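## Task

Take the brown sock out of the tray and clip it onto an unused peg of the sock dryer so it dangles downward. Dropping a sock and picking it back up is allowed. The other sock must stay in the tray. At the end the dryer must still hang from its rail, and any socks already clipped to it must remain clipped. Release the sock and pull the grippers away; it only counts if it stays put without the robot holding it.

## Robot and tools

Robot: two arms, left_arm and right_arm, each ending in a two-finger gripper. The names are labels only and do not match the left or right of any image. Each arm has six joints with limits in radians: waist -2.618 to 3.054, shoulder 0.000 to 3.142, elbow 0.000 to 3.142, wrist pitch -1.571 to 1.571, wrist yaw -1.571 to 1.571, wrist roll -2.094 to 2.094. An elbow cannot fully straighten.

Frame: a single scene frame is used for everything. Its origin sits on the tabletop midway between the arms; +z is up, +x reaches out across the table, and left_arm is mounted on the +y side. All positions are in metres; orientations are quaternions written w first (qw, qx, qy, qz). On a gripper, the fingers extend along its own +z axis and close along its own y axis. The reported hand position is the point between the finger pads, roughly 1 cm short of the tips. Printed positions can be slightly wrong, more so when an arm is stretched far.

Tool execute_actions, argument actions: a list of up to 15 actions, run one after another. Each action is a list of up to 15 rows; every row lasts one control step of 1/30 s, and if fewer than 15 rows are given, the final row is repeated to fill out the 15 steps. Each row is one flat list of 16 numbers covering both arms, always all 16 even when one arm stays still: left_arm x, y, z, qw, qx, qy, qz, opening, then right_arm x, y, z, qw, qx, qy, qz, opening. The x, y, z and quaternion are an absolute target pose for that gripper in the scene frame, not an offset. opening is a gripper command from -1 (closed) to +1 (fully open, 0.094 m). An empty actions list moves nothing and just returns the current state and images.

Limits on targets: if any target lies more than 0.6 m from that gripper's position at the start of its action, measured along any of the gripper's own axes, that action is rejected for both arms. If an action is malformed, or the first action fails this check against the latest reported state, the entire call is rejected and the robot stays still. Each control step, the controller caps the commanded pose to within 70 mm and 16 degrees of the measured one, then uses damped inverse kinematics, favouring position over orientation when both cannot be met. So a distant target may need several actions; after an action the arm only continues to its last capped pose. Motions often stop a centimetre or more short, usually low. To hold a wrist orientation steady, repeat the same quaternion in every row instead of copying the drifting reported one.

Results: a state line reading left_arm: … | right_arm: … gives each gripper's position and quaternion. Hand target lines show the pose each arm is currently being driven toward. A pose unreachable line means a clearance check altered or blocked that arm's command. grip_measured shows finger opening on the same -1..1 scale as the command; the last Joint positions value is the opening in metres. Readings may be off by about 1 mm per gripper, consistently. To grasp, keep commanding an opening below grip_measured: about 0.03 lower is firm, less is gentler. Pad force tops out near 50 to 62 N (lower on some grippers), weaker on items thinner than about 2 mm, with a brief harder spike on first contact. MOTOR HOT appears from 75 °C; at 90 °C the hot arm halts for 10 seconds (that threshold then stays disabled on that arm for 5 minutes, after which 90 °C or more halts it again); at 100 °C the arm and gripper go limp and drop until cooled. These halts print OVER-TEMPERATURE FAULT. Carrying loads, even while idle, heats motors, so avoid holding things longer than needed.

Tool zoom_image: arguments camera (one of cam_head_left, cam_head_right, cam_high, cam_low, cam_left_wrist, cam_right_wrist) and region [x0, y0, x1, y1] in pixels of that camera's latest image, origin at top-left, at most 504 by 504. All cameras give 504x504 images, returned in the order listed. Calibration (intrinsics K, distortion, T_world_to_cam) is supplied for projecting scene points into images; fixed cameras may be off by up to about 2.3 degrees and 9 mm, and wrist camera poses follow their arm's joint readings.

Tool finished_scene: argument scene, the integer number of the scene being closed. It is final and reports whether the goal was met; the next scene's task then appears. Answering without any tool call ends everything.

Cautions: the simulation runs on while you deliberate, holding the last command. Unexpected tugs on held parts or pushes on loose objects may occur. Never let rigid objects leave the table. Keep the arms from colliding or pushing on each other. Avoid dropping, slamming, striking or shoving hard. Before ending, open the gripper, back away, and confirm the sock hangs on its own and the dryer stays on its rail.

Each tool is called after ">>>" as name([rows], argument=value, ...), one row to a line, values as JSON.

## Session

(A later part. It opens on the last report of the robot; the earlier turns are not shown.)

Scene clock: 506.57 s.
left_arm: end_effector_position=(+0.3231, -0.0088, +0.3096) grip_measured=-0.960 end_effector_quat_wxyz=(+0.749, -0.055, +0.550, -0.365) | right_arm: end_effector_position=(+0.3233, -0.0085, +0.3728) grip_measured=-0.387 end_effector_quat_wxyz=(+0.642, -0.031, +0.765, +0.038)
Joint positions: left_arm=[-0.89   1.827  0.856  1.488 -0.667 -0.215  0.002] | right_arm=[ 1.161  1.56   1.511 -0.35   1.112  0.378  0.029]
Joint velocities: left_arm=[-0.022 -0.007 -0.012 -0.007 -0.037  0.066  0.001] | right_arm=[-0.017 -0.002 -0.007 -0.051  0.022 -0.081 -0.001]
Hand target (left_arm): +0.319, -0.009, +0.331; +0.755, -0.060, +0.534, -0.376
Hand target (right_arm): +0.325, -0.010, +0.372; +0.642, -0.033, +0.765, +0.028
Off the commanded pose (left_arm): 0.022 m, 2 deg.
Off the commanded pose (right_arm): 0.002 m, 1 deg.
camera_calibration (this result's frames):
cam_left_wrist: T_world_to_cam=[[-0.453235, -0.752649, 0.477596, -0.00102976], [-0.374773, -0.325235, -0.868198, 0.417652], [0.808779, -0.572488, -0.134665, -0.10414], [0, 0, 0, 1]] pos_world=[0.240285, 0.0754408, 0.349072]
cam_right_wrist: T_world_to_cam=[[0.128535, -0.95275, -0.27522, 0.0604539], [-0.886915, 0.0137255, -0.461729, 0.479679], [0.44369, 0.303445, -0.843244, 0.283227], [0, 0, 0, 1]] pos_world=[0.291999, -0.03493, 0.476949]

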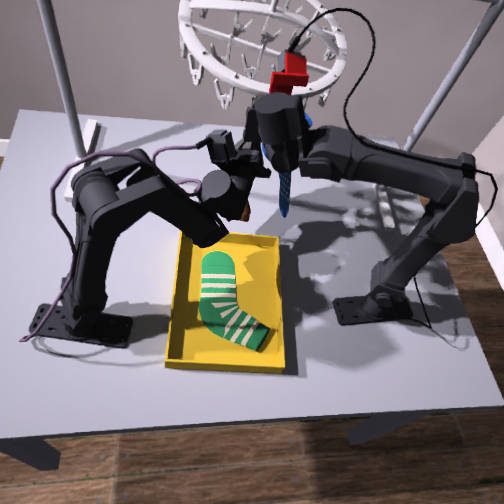

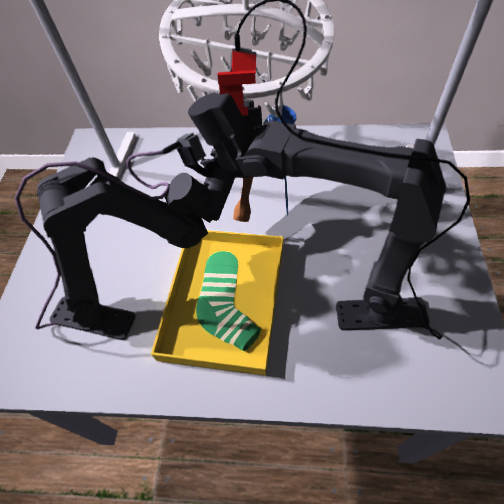

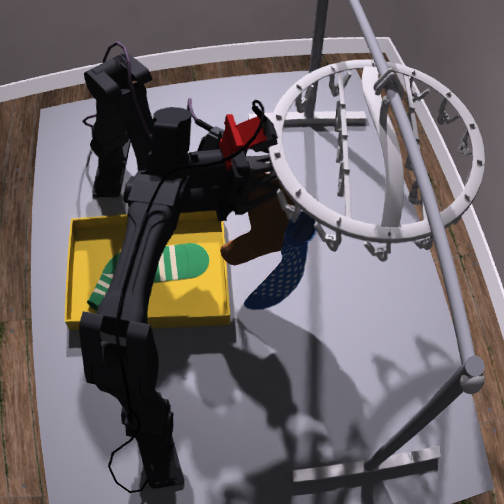

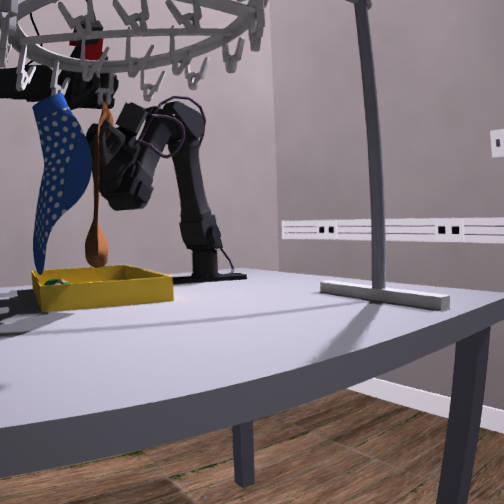

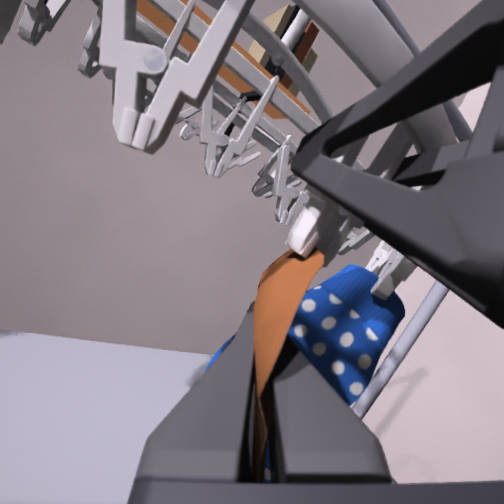

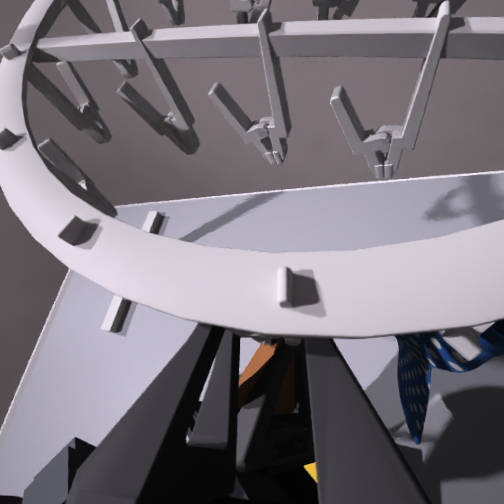

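>>> execute_actions([
  [[0.319,-0.012,0.335,0.755,-0.060,0.534,-0.376,-1,0.325,-0.010,0.372,0.642,-0.033,0.765,0.028,-0.42],[0.319,-0.014,0.339,0.755,-0.060,0.534,-0.376,-1,0.325,-0.010,0.372,0.642,-0.033,0.765,0.028,-0.42],[0.319,-0.015,0.342,0.756,-0.062,0.530,-0.378,-1,0.325,-0.010,0.372,0.642,-0.033,0.765,0.028,-0.42]],
])

>>> zoom_image(camera="cam_left_wrist", region=[230, 160, 400, 330])

>>> zoom_image(camera="cam_low", region=[70, 70, 150, 150])

Scene clock: 516.63 s.
left_arm: end_effector_position=(+0.3240, -0.0148, +0.3186) grip_measured=-0.960 end_effector_quat_wxyz=(+0.750, -0.055, +0.548, -0.366) | right_arm: end_effector_position=(+0.3233, -0.0085, +0.3728) grip_measured=-0.387 end_effector_quat_wxyz=(+0.642, -0.031, +0.765, +0.038)
Joint positions: left_arm=[-0.895  1.827  0.895  1.459 -0.67  -0.209  0.002] | right_arm=[ 1.161  1.56   1.511 -0.35   1.112  0.378  0.029]
Joint velocities: left_arm=[-0.007  0.002  0.002 -0.125 -0.007  0.007  0.001] | right_arm=[-0.007  0.002 -0.007 -0.066 -0.066 -0.007 -0.   ]
Hand target (left_arm): +0.319, -0.014, +0.342; +0.756, -0.062, +0.530, -0.378
Hand target (right_arm): +0.325, -0.010, +0.372; +0.642, -0.033, +0.765, +0.028
Off the commanded pose (left_arm): 0.024 m, 3 deg.
Off the commanded pose (right_arm): 0.002 m, 1 deg.
camera_calibration (this result's frames):
cam_left_wrist: T_world_to_cam=[[-0.455904, -0.75042, 0.478562, -0.00888837], [-0.370699, -0.328735, -0.868628, 0.422591], [0.809157, -0.573413, -0.128308, -0.109196], [0, 0, 0, 1]] pos_world=[0.240958, 0.0696365, 0.357317]
cam_right_wrist: T_world_to_cam=[[0.128535, -0.95275, -0.27522, 0.0604539], [-0.886915, 0.0137255, -0.461729, 0.479679], [0.44369, 0.303445, -0.843244, 0.283227], [0, 0, 0, 1]] pos_world=[0.291999, -0.03493, 0.476949]

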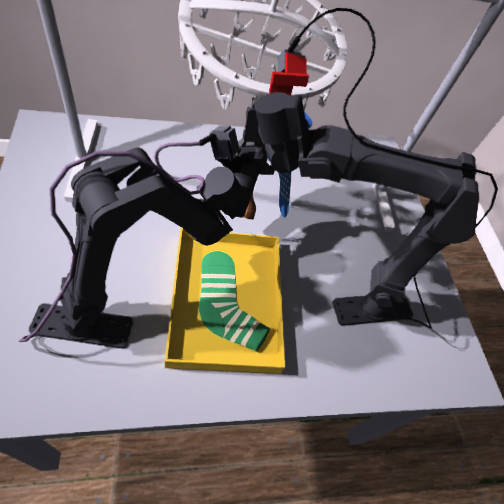

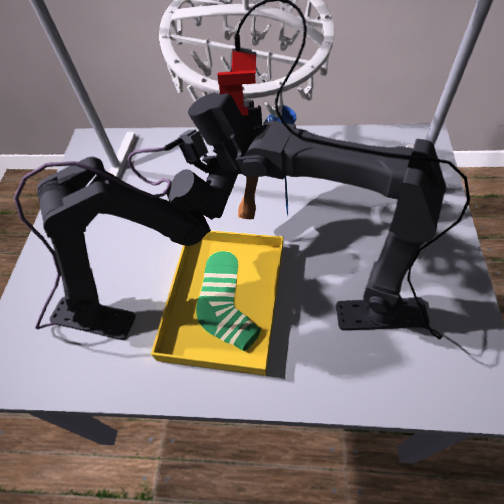

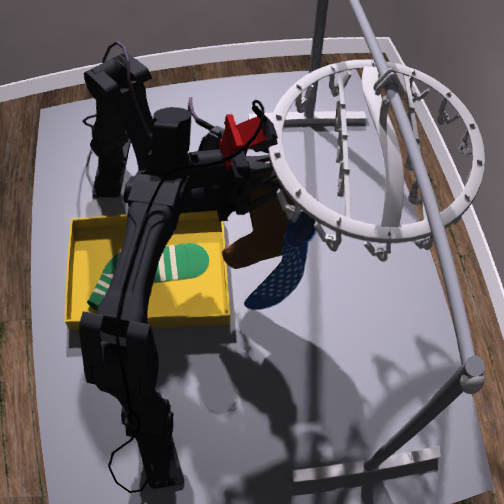

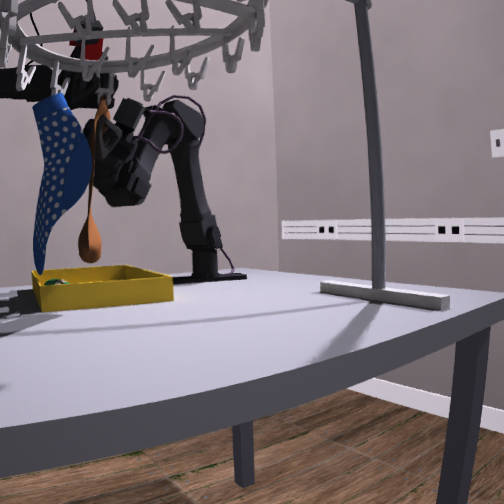

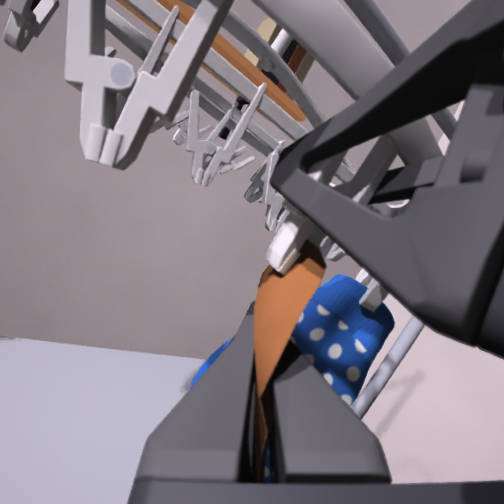

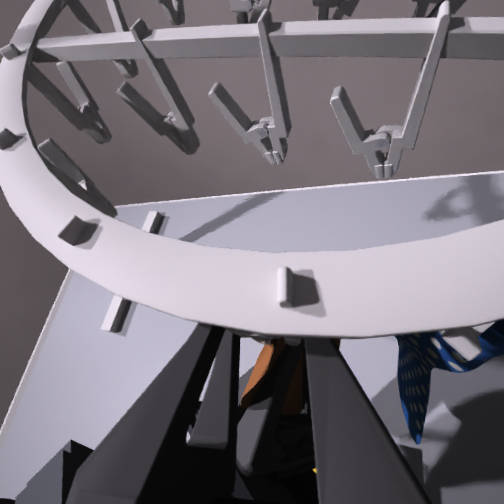

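Region (230, 160, 400, 330) of cam_left_wrist's 504x504 image, scaled by 2.965, with more detail than that image has.

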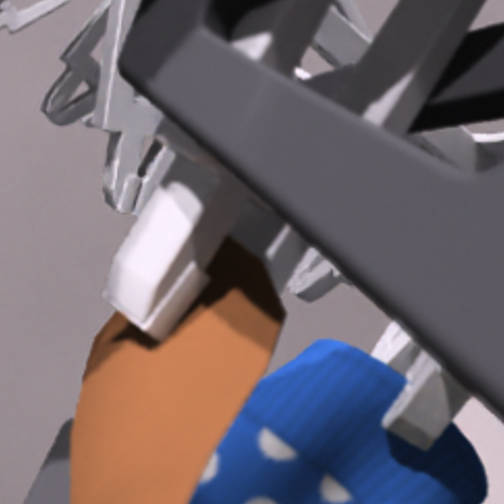

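Region (70, 70, 150, 150) of cam_low's 504x504 image, scaled by 6.300, with more detail than that image has.

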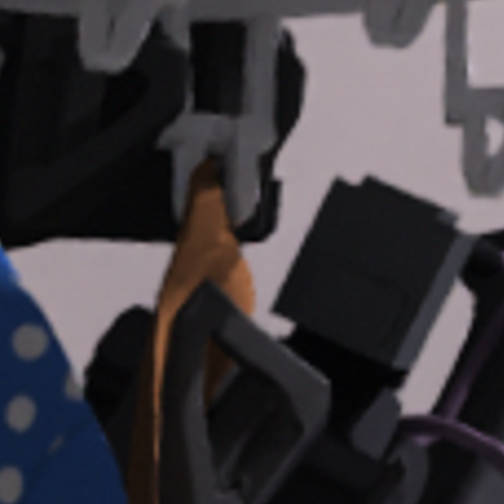

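The toe is well inside. Release the peg slowly.

>>> execute_actions([
  [[0.319,-0.015,0.342,0.756,-0.062,0.530,-0.378,-1,0.325,-0.009,0.372,0.642,-0.033,0.765,0.028,-0.36],[0.319,-0.015,0.342,0.756,-0.062,0.530,-0.378,-1,0.325,-0.009,0.372,0.642,-0.033,0.765,0.028,-0.32],[0.319,-0.015,0.342,0.756,-0.062,0.530,-0.378,-1,0.325,-0.008,0.372,0.642,-0.033,0.765,0.028,-0.28],[0.319,-0.015,0.342,0.756,-0.062,0.530,-0.378,-1,0.325,-0.007,0.372,0.642,-0.033,0.765,0.028,-0.24],[0.319,-0.015,0.342,0.756,-0.062,0.530,-0.378,-1,0.325,-0.006,0.372,0.642,-0.033,0.765,0.028,-0.20],[0.319,-0.015,0.342,0.756,-0.062,0.530,-0.378,-1,0.325,-0.005,0.372,0.642,-0.033,0.765,0.028,-0.16],[0.319,-0.015,0.342,0.756,-0.062,0.530,-0.378,-1,0.325,-0.004,0.372,0.642,-0.033,0.765,0.028,-0.12],[0.319,-0.015,0.342,0.756,-0.062,0.530,-0.378,-1,0.325,-0.003,0.372,0.642,-0.033,0.765,0.028,-0.08],[0.319,-0.015,0.342,0.756,-0.062,0.530,-0.378,-1,0.325,-0.002,0.372,0.642,-0.033,0.765,0.028,-0.04],[0.319,-0.015,0.342,0.756,-0.062,0.530,-0.378,-1,0.325,-0.002,0.372,0.642,-0.033,0.765,0.028,0.0],[0.319,-0.015,0.342,0.756,-0.062,0.530,-0.378,-1,0.325,-0.002,0.372,0.642,-0.033,0.765,0.028,0.05],[0.319,-0.015,0.342,0.756,-0.062,0.530,-0.378,-1,0.325,-0.002,0.372,0.642,-0.033,0.765,0.028,0.1],[0.319,-0.015,0.342,0.756,-0.062,0.530,-0.378,-1,0.325,-0.002,0.372,0.642,-0.033,0.765,0.028,0.15]],
])

>>> zoom_image(camera="cam_low", region=[70, 70, 150, 150])

Scene clock: 527.53 s.
left_arm: end_effector_position=(+0.3241, -0.0151, +0.3181) grip_measured=-0.960 end_effector_quat_wxyz=(+0.750, -0.055, +0.549, -0.366) | right_arm: end_effector_position=(+0.3254, -0.0030, +0.3664) grip_measured=+0.147 end_effector_quat_wxyz=(+0.641, -0.035, +0.766, +0.030)
Joint positions: left_arm=[-0.895  1.827  0.895  1.456 -0.67  -0.208  0.002] | right_arm=[ 1.161  1.585  1.519 -0.35   1.116  0.378  0.054]
Joint velocities: left_arm=[ 0.007 -0.002 -0.012  0.007 -0.022  0.007 -0.001] | right_arm=[-0.002  0.017  0.002 -0.051 -0.051  0.022  0.003]
Hand target (left_arm): +0.319, -0.014, +0.342; +0.756, -0.062, +0.530, -0.378
Hand target (right_arm): +0.325, -0.002, +0.372; +0.643, -0.033, +0.765, +0.028
Off the commanded pose (left_arm): 0.024 m, 3 deg.
Off the commanded pose (right_arm): 0.006 m, 0 deg.
camera_calibration (this result's frames):
cam_left_wrist: T_world_to_cam=[[-0.455265, -0.75178, 0.477033, -0.00852565], [-0.371606, -0.326442, -0.869105, 0.422615], [0.8091, -0.572942, -0.130748, -0.108703], [0, 0, 0, 1]] pos_world=[0.241117, 0.0692694, 0.357151]
cam_right_wrist: T_world_to_cam=[[0.12439, -0.957614, -0.259812, 0.0592722], [-0.888828, 0.00884843, -0.458155, 0.477835], [0.441035, 0.287918, -0.850054, 0.278557], [0, 0, 0, 1]] pos_world=[0.294487, -0.0276698, 0.47111]

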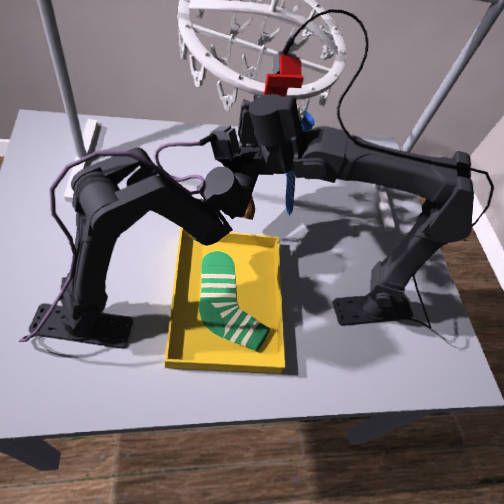

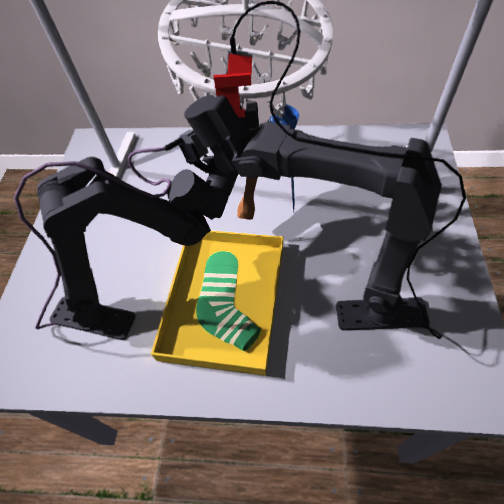

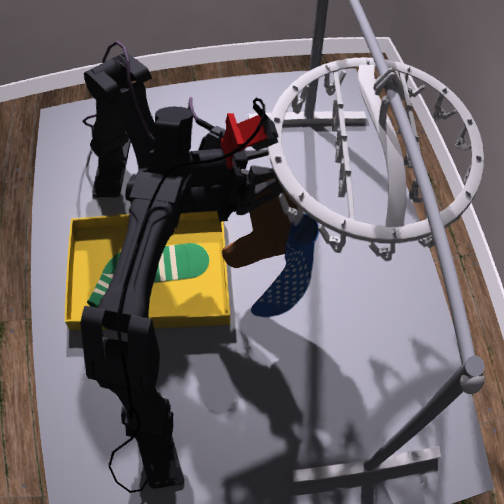

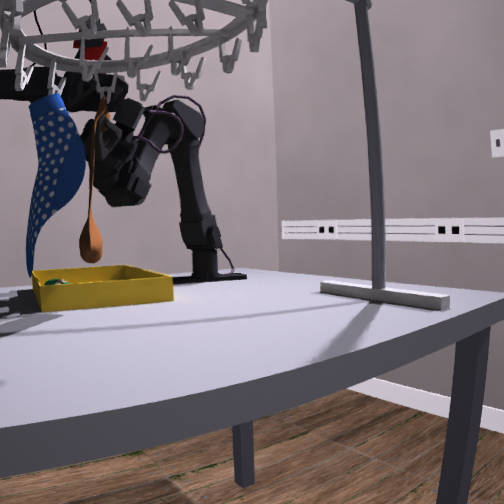

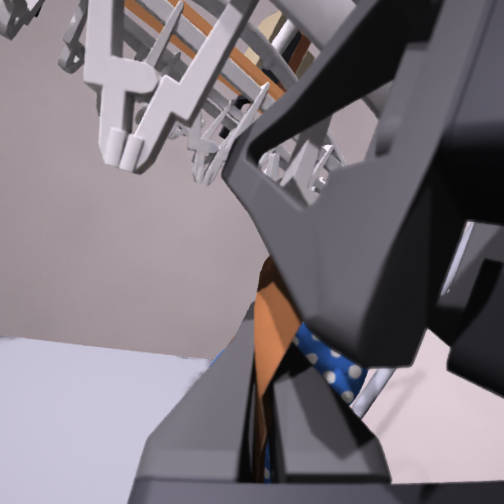

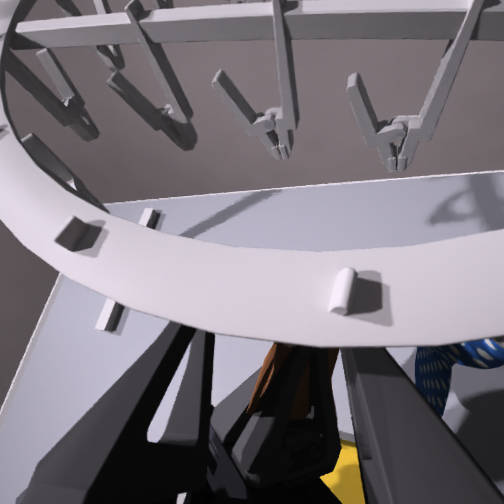

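Region (70, 70, 150, 150) of cam_low's 504x504 image, scaled by 6.300, with more detail than that image has.

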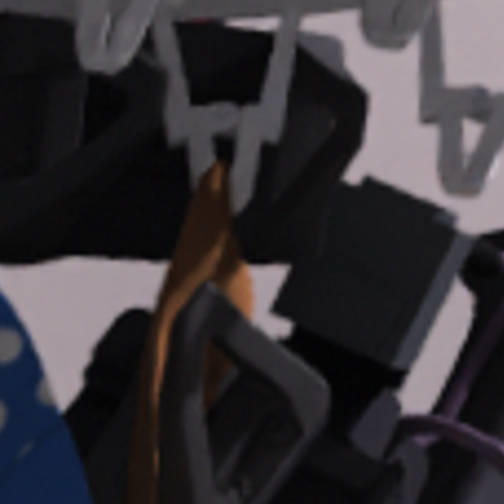

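>>> execute_actions([
  [[0.319,-0.015,0.340,0.756,-0.062,0.530,-0.378,-0.9,0.325,-0.004,0.374,0.642,-0.033,0.765,0.028,0.15],[0.319,-0.015,0.338,0.756,-0.062,0.530,-0.378,-0.8,0.325,-0.004,0.374,0.642,-0.033,0.765,0.028,0.15],[0.319,-0.015,0.336,0.756,-0.062,0.530,-0.378,-0.7,0.325,-0.004,0.374,0.642,-0.033,0.765,0.028,0.15],[0.319,-0.015,0.334,0.756,-0.062,0.530,-0.378,-0.6,0.325,-0.004,0.374,0.642,-0.033,0.765,0.028,0.15],[0.319,-0.015,0.332,0.756,-0.062,0.530,-0.378,-0.55,0.325,-0.004,0.374,0.642,-0.033,0.765,0.028,0.15],[0.319,-0.015,0.330,0.756,-0.062,0.530,-0.378,-0.55,0.325,-0.004,0.374,0.642,-0.033,0.765,0.028,0.15],[0.317,-0.014,0.325,0.756,-0.062,0.530,-0.378,-0.55,0.325,-0.004,0.374,0.642,-0.033,0.765,0.028,0.15],[0.314,-0.013,0.320,0.756,-0.062,0.530,-0.378,-0.55,0.325,-0.004,0.374,0.642,-0.033,0.765,0.028,0.15],[0.310,-0.011,0.315,0.756,-0.062,0.530,-0.378,-0.5,0.325,-0.004,0.374,0.642,-0.033,0.765,0.028,0.15],[0.306,-0.009,0.310,0.756,-0.062,0.530,-0.378,-0.45,0.325,-0.004,0.374,0.642,-0.033,0.765,0.028,0.15],[0.302,-0.007,0.306,0.756,-0.062,0.530,-0.378,-0.4,0.325,-0.004,0.374,0.642,-0.033,0.765,0.028,0.15],[0.298,-0.005,0.302,0.756,-0.062,0.530,-0.378,-0.4,0.325,-0.004,0.374,0.642,-0.033,0.765,0.028,0.15]],
  [[0.29,-0.002,0.298,0.752,-0.055,0.543,-0.370,-0.4,0.325,-0.004,0.374,0.642,-0.033,0.765,0.028,0.15],[0.28,0.002,0.294,0.749,-0.05,0.553,-0.361,-0.4,0.325,-0.004,0.374,0.642,-0.033,0.765,0.028,0.15],[0.27,0.006,0.29,0.745,-0.045,0.563,-0.355,-0.4,0.325,-0.004,0.374,0.642,-0.033,0.765,0.028,0.15],[0.26,0.010,0.287,0.74,-0.04,0.573,-0.35,-0.4,0.325,-0.004,0.374,0.642,-0.033,0.765,0.028,0.15],[0.25,0.014,0.284,0.735,-0.035,0.583,-0.345,-0.4,0.325,-0.004,0.374,0.642,-0.033,0.765,0.028,0.15],[0.24,0.018,0.281,0.73,-0.03,0.593,-0.34,-0.4,0.325,-0.004,0.374,0.642,-0.033,0.765,0.028,0.15]],
])

Scene clock: 540.67 s.
left_arm: end_effector_position=(+0.2418, +0.0115, +0.2763) grip_measured=-0.403 end_effector_quat_wxyz=(+0.725, -0.027, +0.595, -0.347) | right_arm: end_effector_position=(+0.3254, -0.0031, +0.3664) grip_measured=+0.148 end_effector_quat_wxyz=(+0.641, -0.035, +0.766, +0.030)
Joint positions: left_arm=[-1.111  1.669  0.587  1.543 -0.856 -0.133  0.028] | right_arm=[ 1.161  1.585  1.519 -0.35   1.116  0.378  0.054]
Joint velocities: left_arm=[ 0.007 -0.012 -0.007  0.022 -0.183  0.095 -0.   ] | right_arm=[-0.002  0.002  0.007 -0.037  0.022 -0.022  0.001]
Hand target (left_arm): +0.240, +0.017, +0.280; +0.729, -0.030, +0.593, -0.340
Hand target (right_arm): +0.325, -0.004, +0.374; +0.643, -0.033, +0.765, +0.028
Off the commanded pose (left_arm): 0.008 m, 1 deg.
Off the commanded pose (right_arm): 0.008 m, 0 deg.
camera_calibration (this result's frames):
cam_left_wrist: T_world_to_cam=[[-0.439382, -0.782777, 0.440685, 0.000471426], [-0.446938, -0.235051, -0.863132, 0.379883], [0.779223, -0.576204, -0.246576, 0.00692023], [0, 0, 0, 1]] pos_world=[0.164599, 0.0936484, 0.329388]
cam_right_wrist: T_world_to_cam=[[0.124061, -0.957764, -0.259416, 0.0591452], [-0.888814, 0.00897048, -0.458179, 0.477831], [0.441155, 0.287415, -0.850162, 0.278555], [0, 0, 0, 1]] pos_world=[0.294479, -0.0277002, 0.471092]

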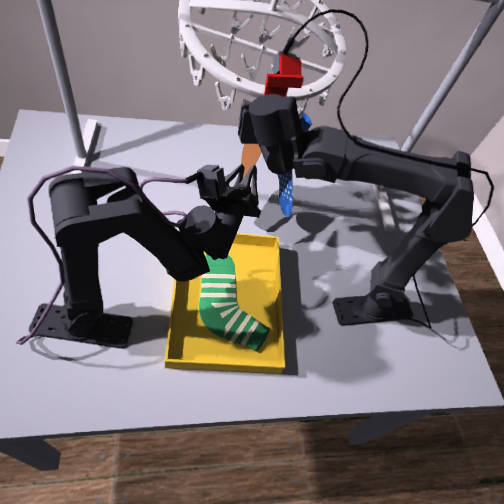

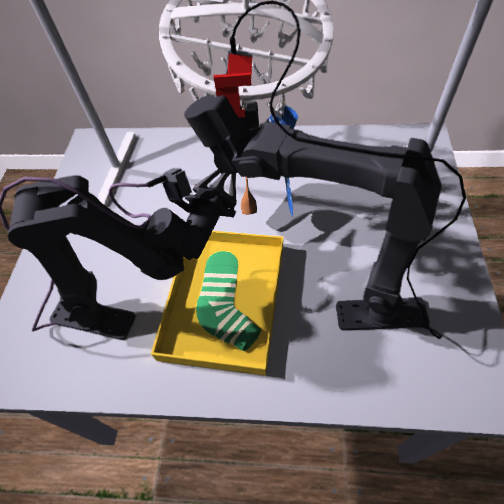

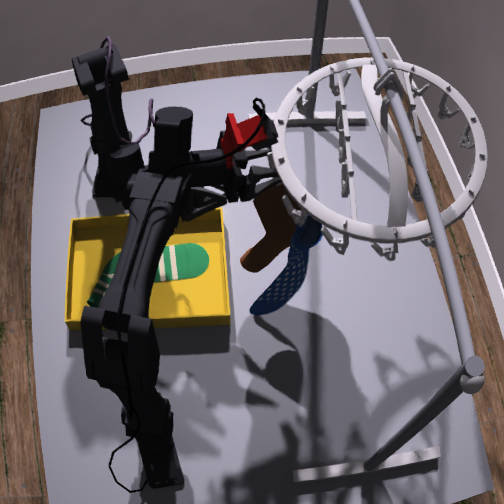

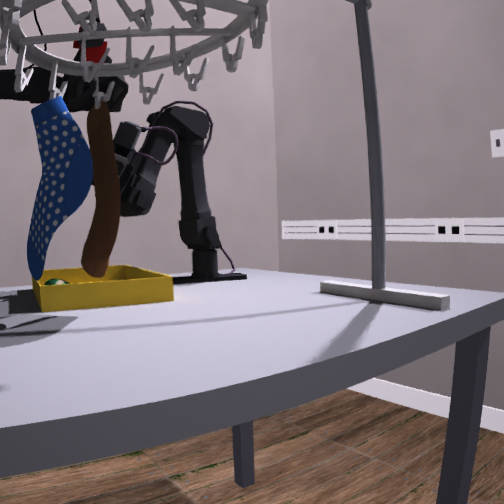

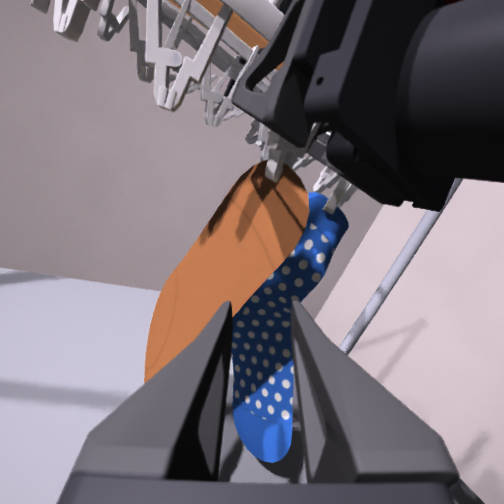

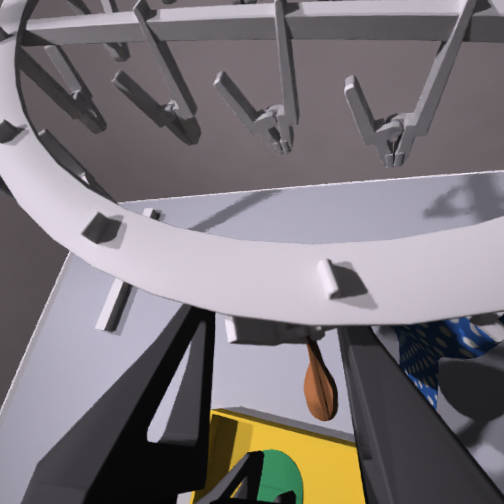

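Hanging. Retract both arms.

>>> execute_actions([
  [[0.235,0.03,0.28,0.73,-0.03,0.593,-0.34,-0.4,0.318,-0.008,0.374,0.642,-0.033,0.765,0.028,0.25],[0.23,0.04,0.28,0.73,-0.03,0.593,-0.34,-0.4,0.31,-0.010,0.375,0.642,-0.033,0.765,0.028,0.3],[0.225,0.05,0.278,0.73,-0.03,0.593,-0.34,-0.4,0.302,-0.012,0.376,0.642,-0.033,0.765,0.028,0.3],[0.22,0.06,0.276,0.73,-0.03,0.593,-0.34,-0.4,0.294,-0.014,0.377,0.642,-0.033,0.765,0.028,0.3],[0.215,0.07,0.274,0.72,-0.01,0.61,-0.33,-0.4,0.286,-0.017,0.378,0.642,-0.033,0.765,0.028,0.3],[0.21,0.08,0.272,0.72,-0.01,0.61,-0.33,-0.4,0.278,-0.02,0.379,0.642,-0.033,0.765,0.028,0.3],[0.208,0.09,0.27,0.71,0.02,0.63,-0.31,-0.4,0.27,-0.025,0.38,0.642,-0.033,0.765,0.028,0.3],[0.206,0.10,0.268,0.71,0.02,0.63,-0.31,-0.4,0.262,-0.032,0.38,0.642,-0.033,0.765,0.028,0.3],[0.204,0.11,0.266,0.70,0.05,0.65,-0.29,-0.4,0.254,-0.04,0.38,0.642,-0.05,0.763,0.045,0.3],[0.202,0.12,0.264,0.70,0.05,0.65,-0.29,-0.4,0.246,-0.05,0.38,0.64,-0.07,0.762,0.06,0.3],[0.20,0.13,0.262,0.69,0.08,0.67,-0.27,-0.4,0.24,-0.06,0.38,0.638,-0.09,0.76,0.075,0.3],[0.20,0.14,0.26,0.69,0.08,0.67,-0.27,-0.4,0.234,-0.07,0.38,0.636,-0.11,0.757,0.09,0.3],[0.20,0.15,0.258,0.68,0.11,0.68,-0.25,-0.4,0.228,-0.08,0.378,0.633,-0.13,0.754,0.11,0.3],[0.20,0.16,0.256,0.68,0.11,0.68,-0.25,-0.4,0.222,-0.09,0.376,0.63,-0.15,0.75,0.125,0.3],[0.20,0.17,0.254,0.67,0.14,0.69,-0.23,-0.4,0.216,-0.10,0.374,0.627,-0.17,0.747,0.14,0.3]],
  [[0.20,0.18,0.25,0.66,0.16,0.70,-0.21,-0.4,0.21,-0.115,0.37,0.62,-0.19,0.742,0.16,0.3],[0.20,0.19,0.25,0.65,0.18,0.71,-0.19,-0.4,0.205,-0.13,0.365,0.62,-0.2,0.74,0.166,0.3],[0.20,0.20,0.25,0.64,0.19,0.72,-0.18,-0.4,0.20,-0.145,0.36,0.62,-0.2,0.74,0.166,0.3],[0.20,0.20,0.25,0.62,0.2,0.74,-0.166,-0.4,0.20,-0.16,0.35,0.62,-0.2,0.74,0.166,0.3],[0.20,0.20,0.25,0.62,0.2,0.74,-0.166,-0.4,0.20,-0.175,0.34,0.62,-0.2,0.74,0.166,0.3],[0.20,0.20,0.25,0.62,0.2,0.74,-0.166,-0.4,0.20,-0.19,0.33,0.62,-0.2,0.74,0.166,0.3],[0.20,0.20,0.25,0.62,0.2,0.74,-0.166,-0.4,0.20,-0.20,0.32,0.62,-0.2,0.74,0.166,0.3]],
])

Scene clock: 555.60 s.
left_arm: end_effector_position=(+0.1987, +0.2034, +0.2506) grip_measured=-0.403 end_effector_quat_wxyz=(+0.752, +0.039, +0.630, -0.188) | right_arm: end_effector_position=(+0.2066, -0.2030, +0.3352) grip_measured=+0.299 end_effector_quat_wxyz=(+0.631, -0.165, +0.737, +0.179)
Joint positions: left_arm=[-1.168  0.404  0.023  0.783 -1.026  0.165  0.028] | right_arm=[ 1.314  0.424  0.815 -0.615  0.887  0.231  0.061]
Joint velocities: left_arm=[-0.1   -0.54   0.354 -1.429 -0.139 -0.037  0.   ] | right_arm=[ 0.134 -0.002 -0.012 -0.168 -0.154 -0.081 -0.001]
Hand target (left_arm): +0.199, +0.202, +0.249; +0.742, +0.073, +0.649, -0.150
Hand target (right_arm): +0.202, -0.201, +0.322; +0.621, -0.200, +0.739, +0.167
Off the commanded pose (left_arm): 0.004 m, 27 deg; orientation clipped at the last step of the last action.
Off the commanded pose (right_arm): 0.017 m, 4 deg.
camera_calibration (this result's frames):
cam_left_wrist: T_world_to_cam=[[-0.295352, -0.941534, 0.162114, 0.216577], [-0.4077, -0.0292483, -0.912647, 0.346301], [0.86403, -0.335646, -0.375225, 0.111167], [0, 0, 0, 1]] pos_world=[0.109102, 0.251356, 0.322653]
cam_right_wrist: T_world_to_cam=[[0.484844, -0.817748, -0.310183, -0.154737], [-0.820645, -0.302722, -0.484666, 0.29131], [0.302436, 0.489538, -0.817854, 0.420772], [0, 0, 0, 1]] pos_world=[0.186829, -0.244334, 0.437321]

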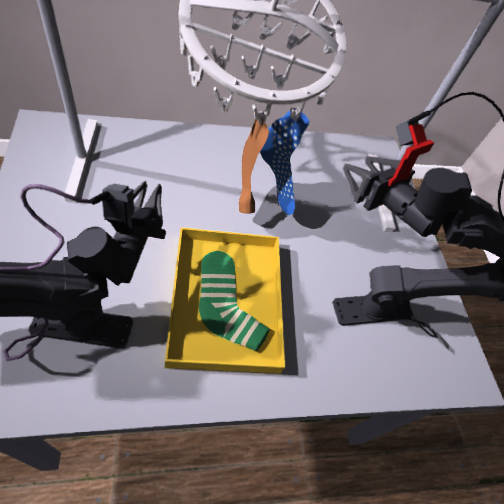

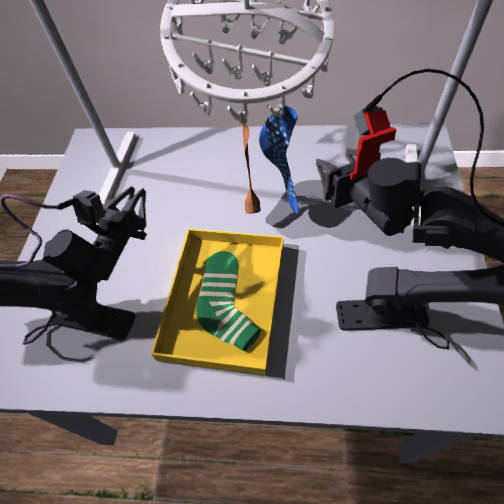

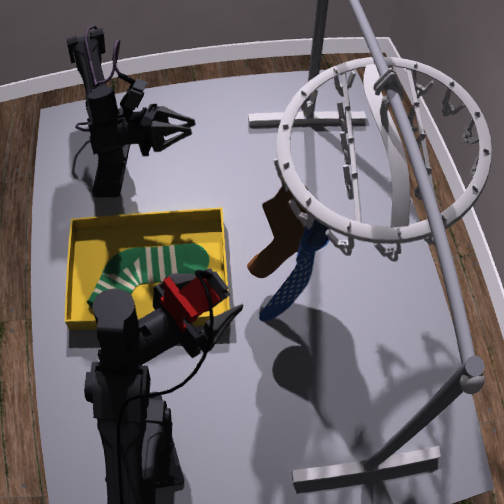

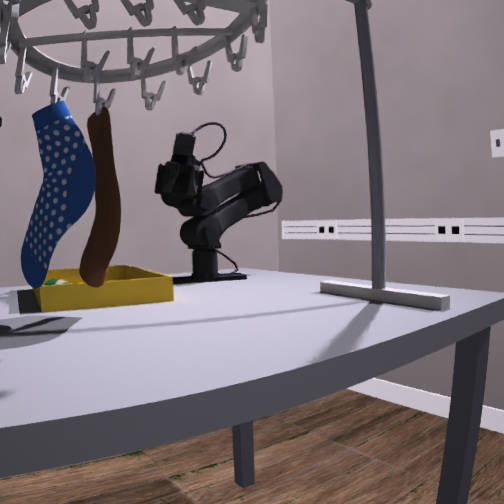

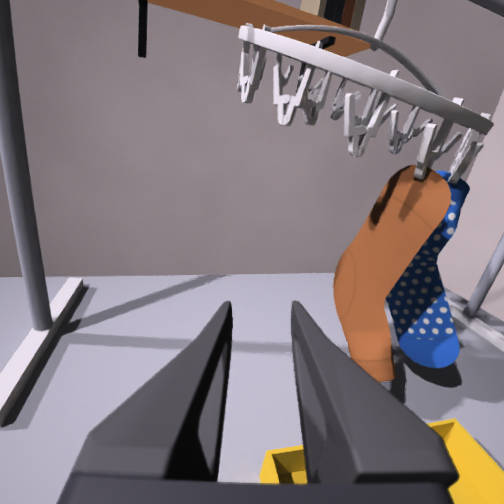

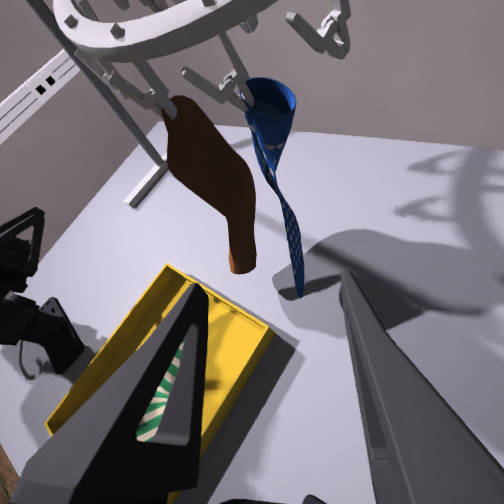

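>>> finished_scene(scene=1)

The scene is finished: the task was done.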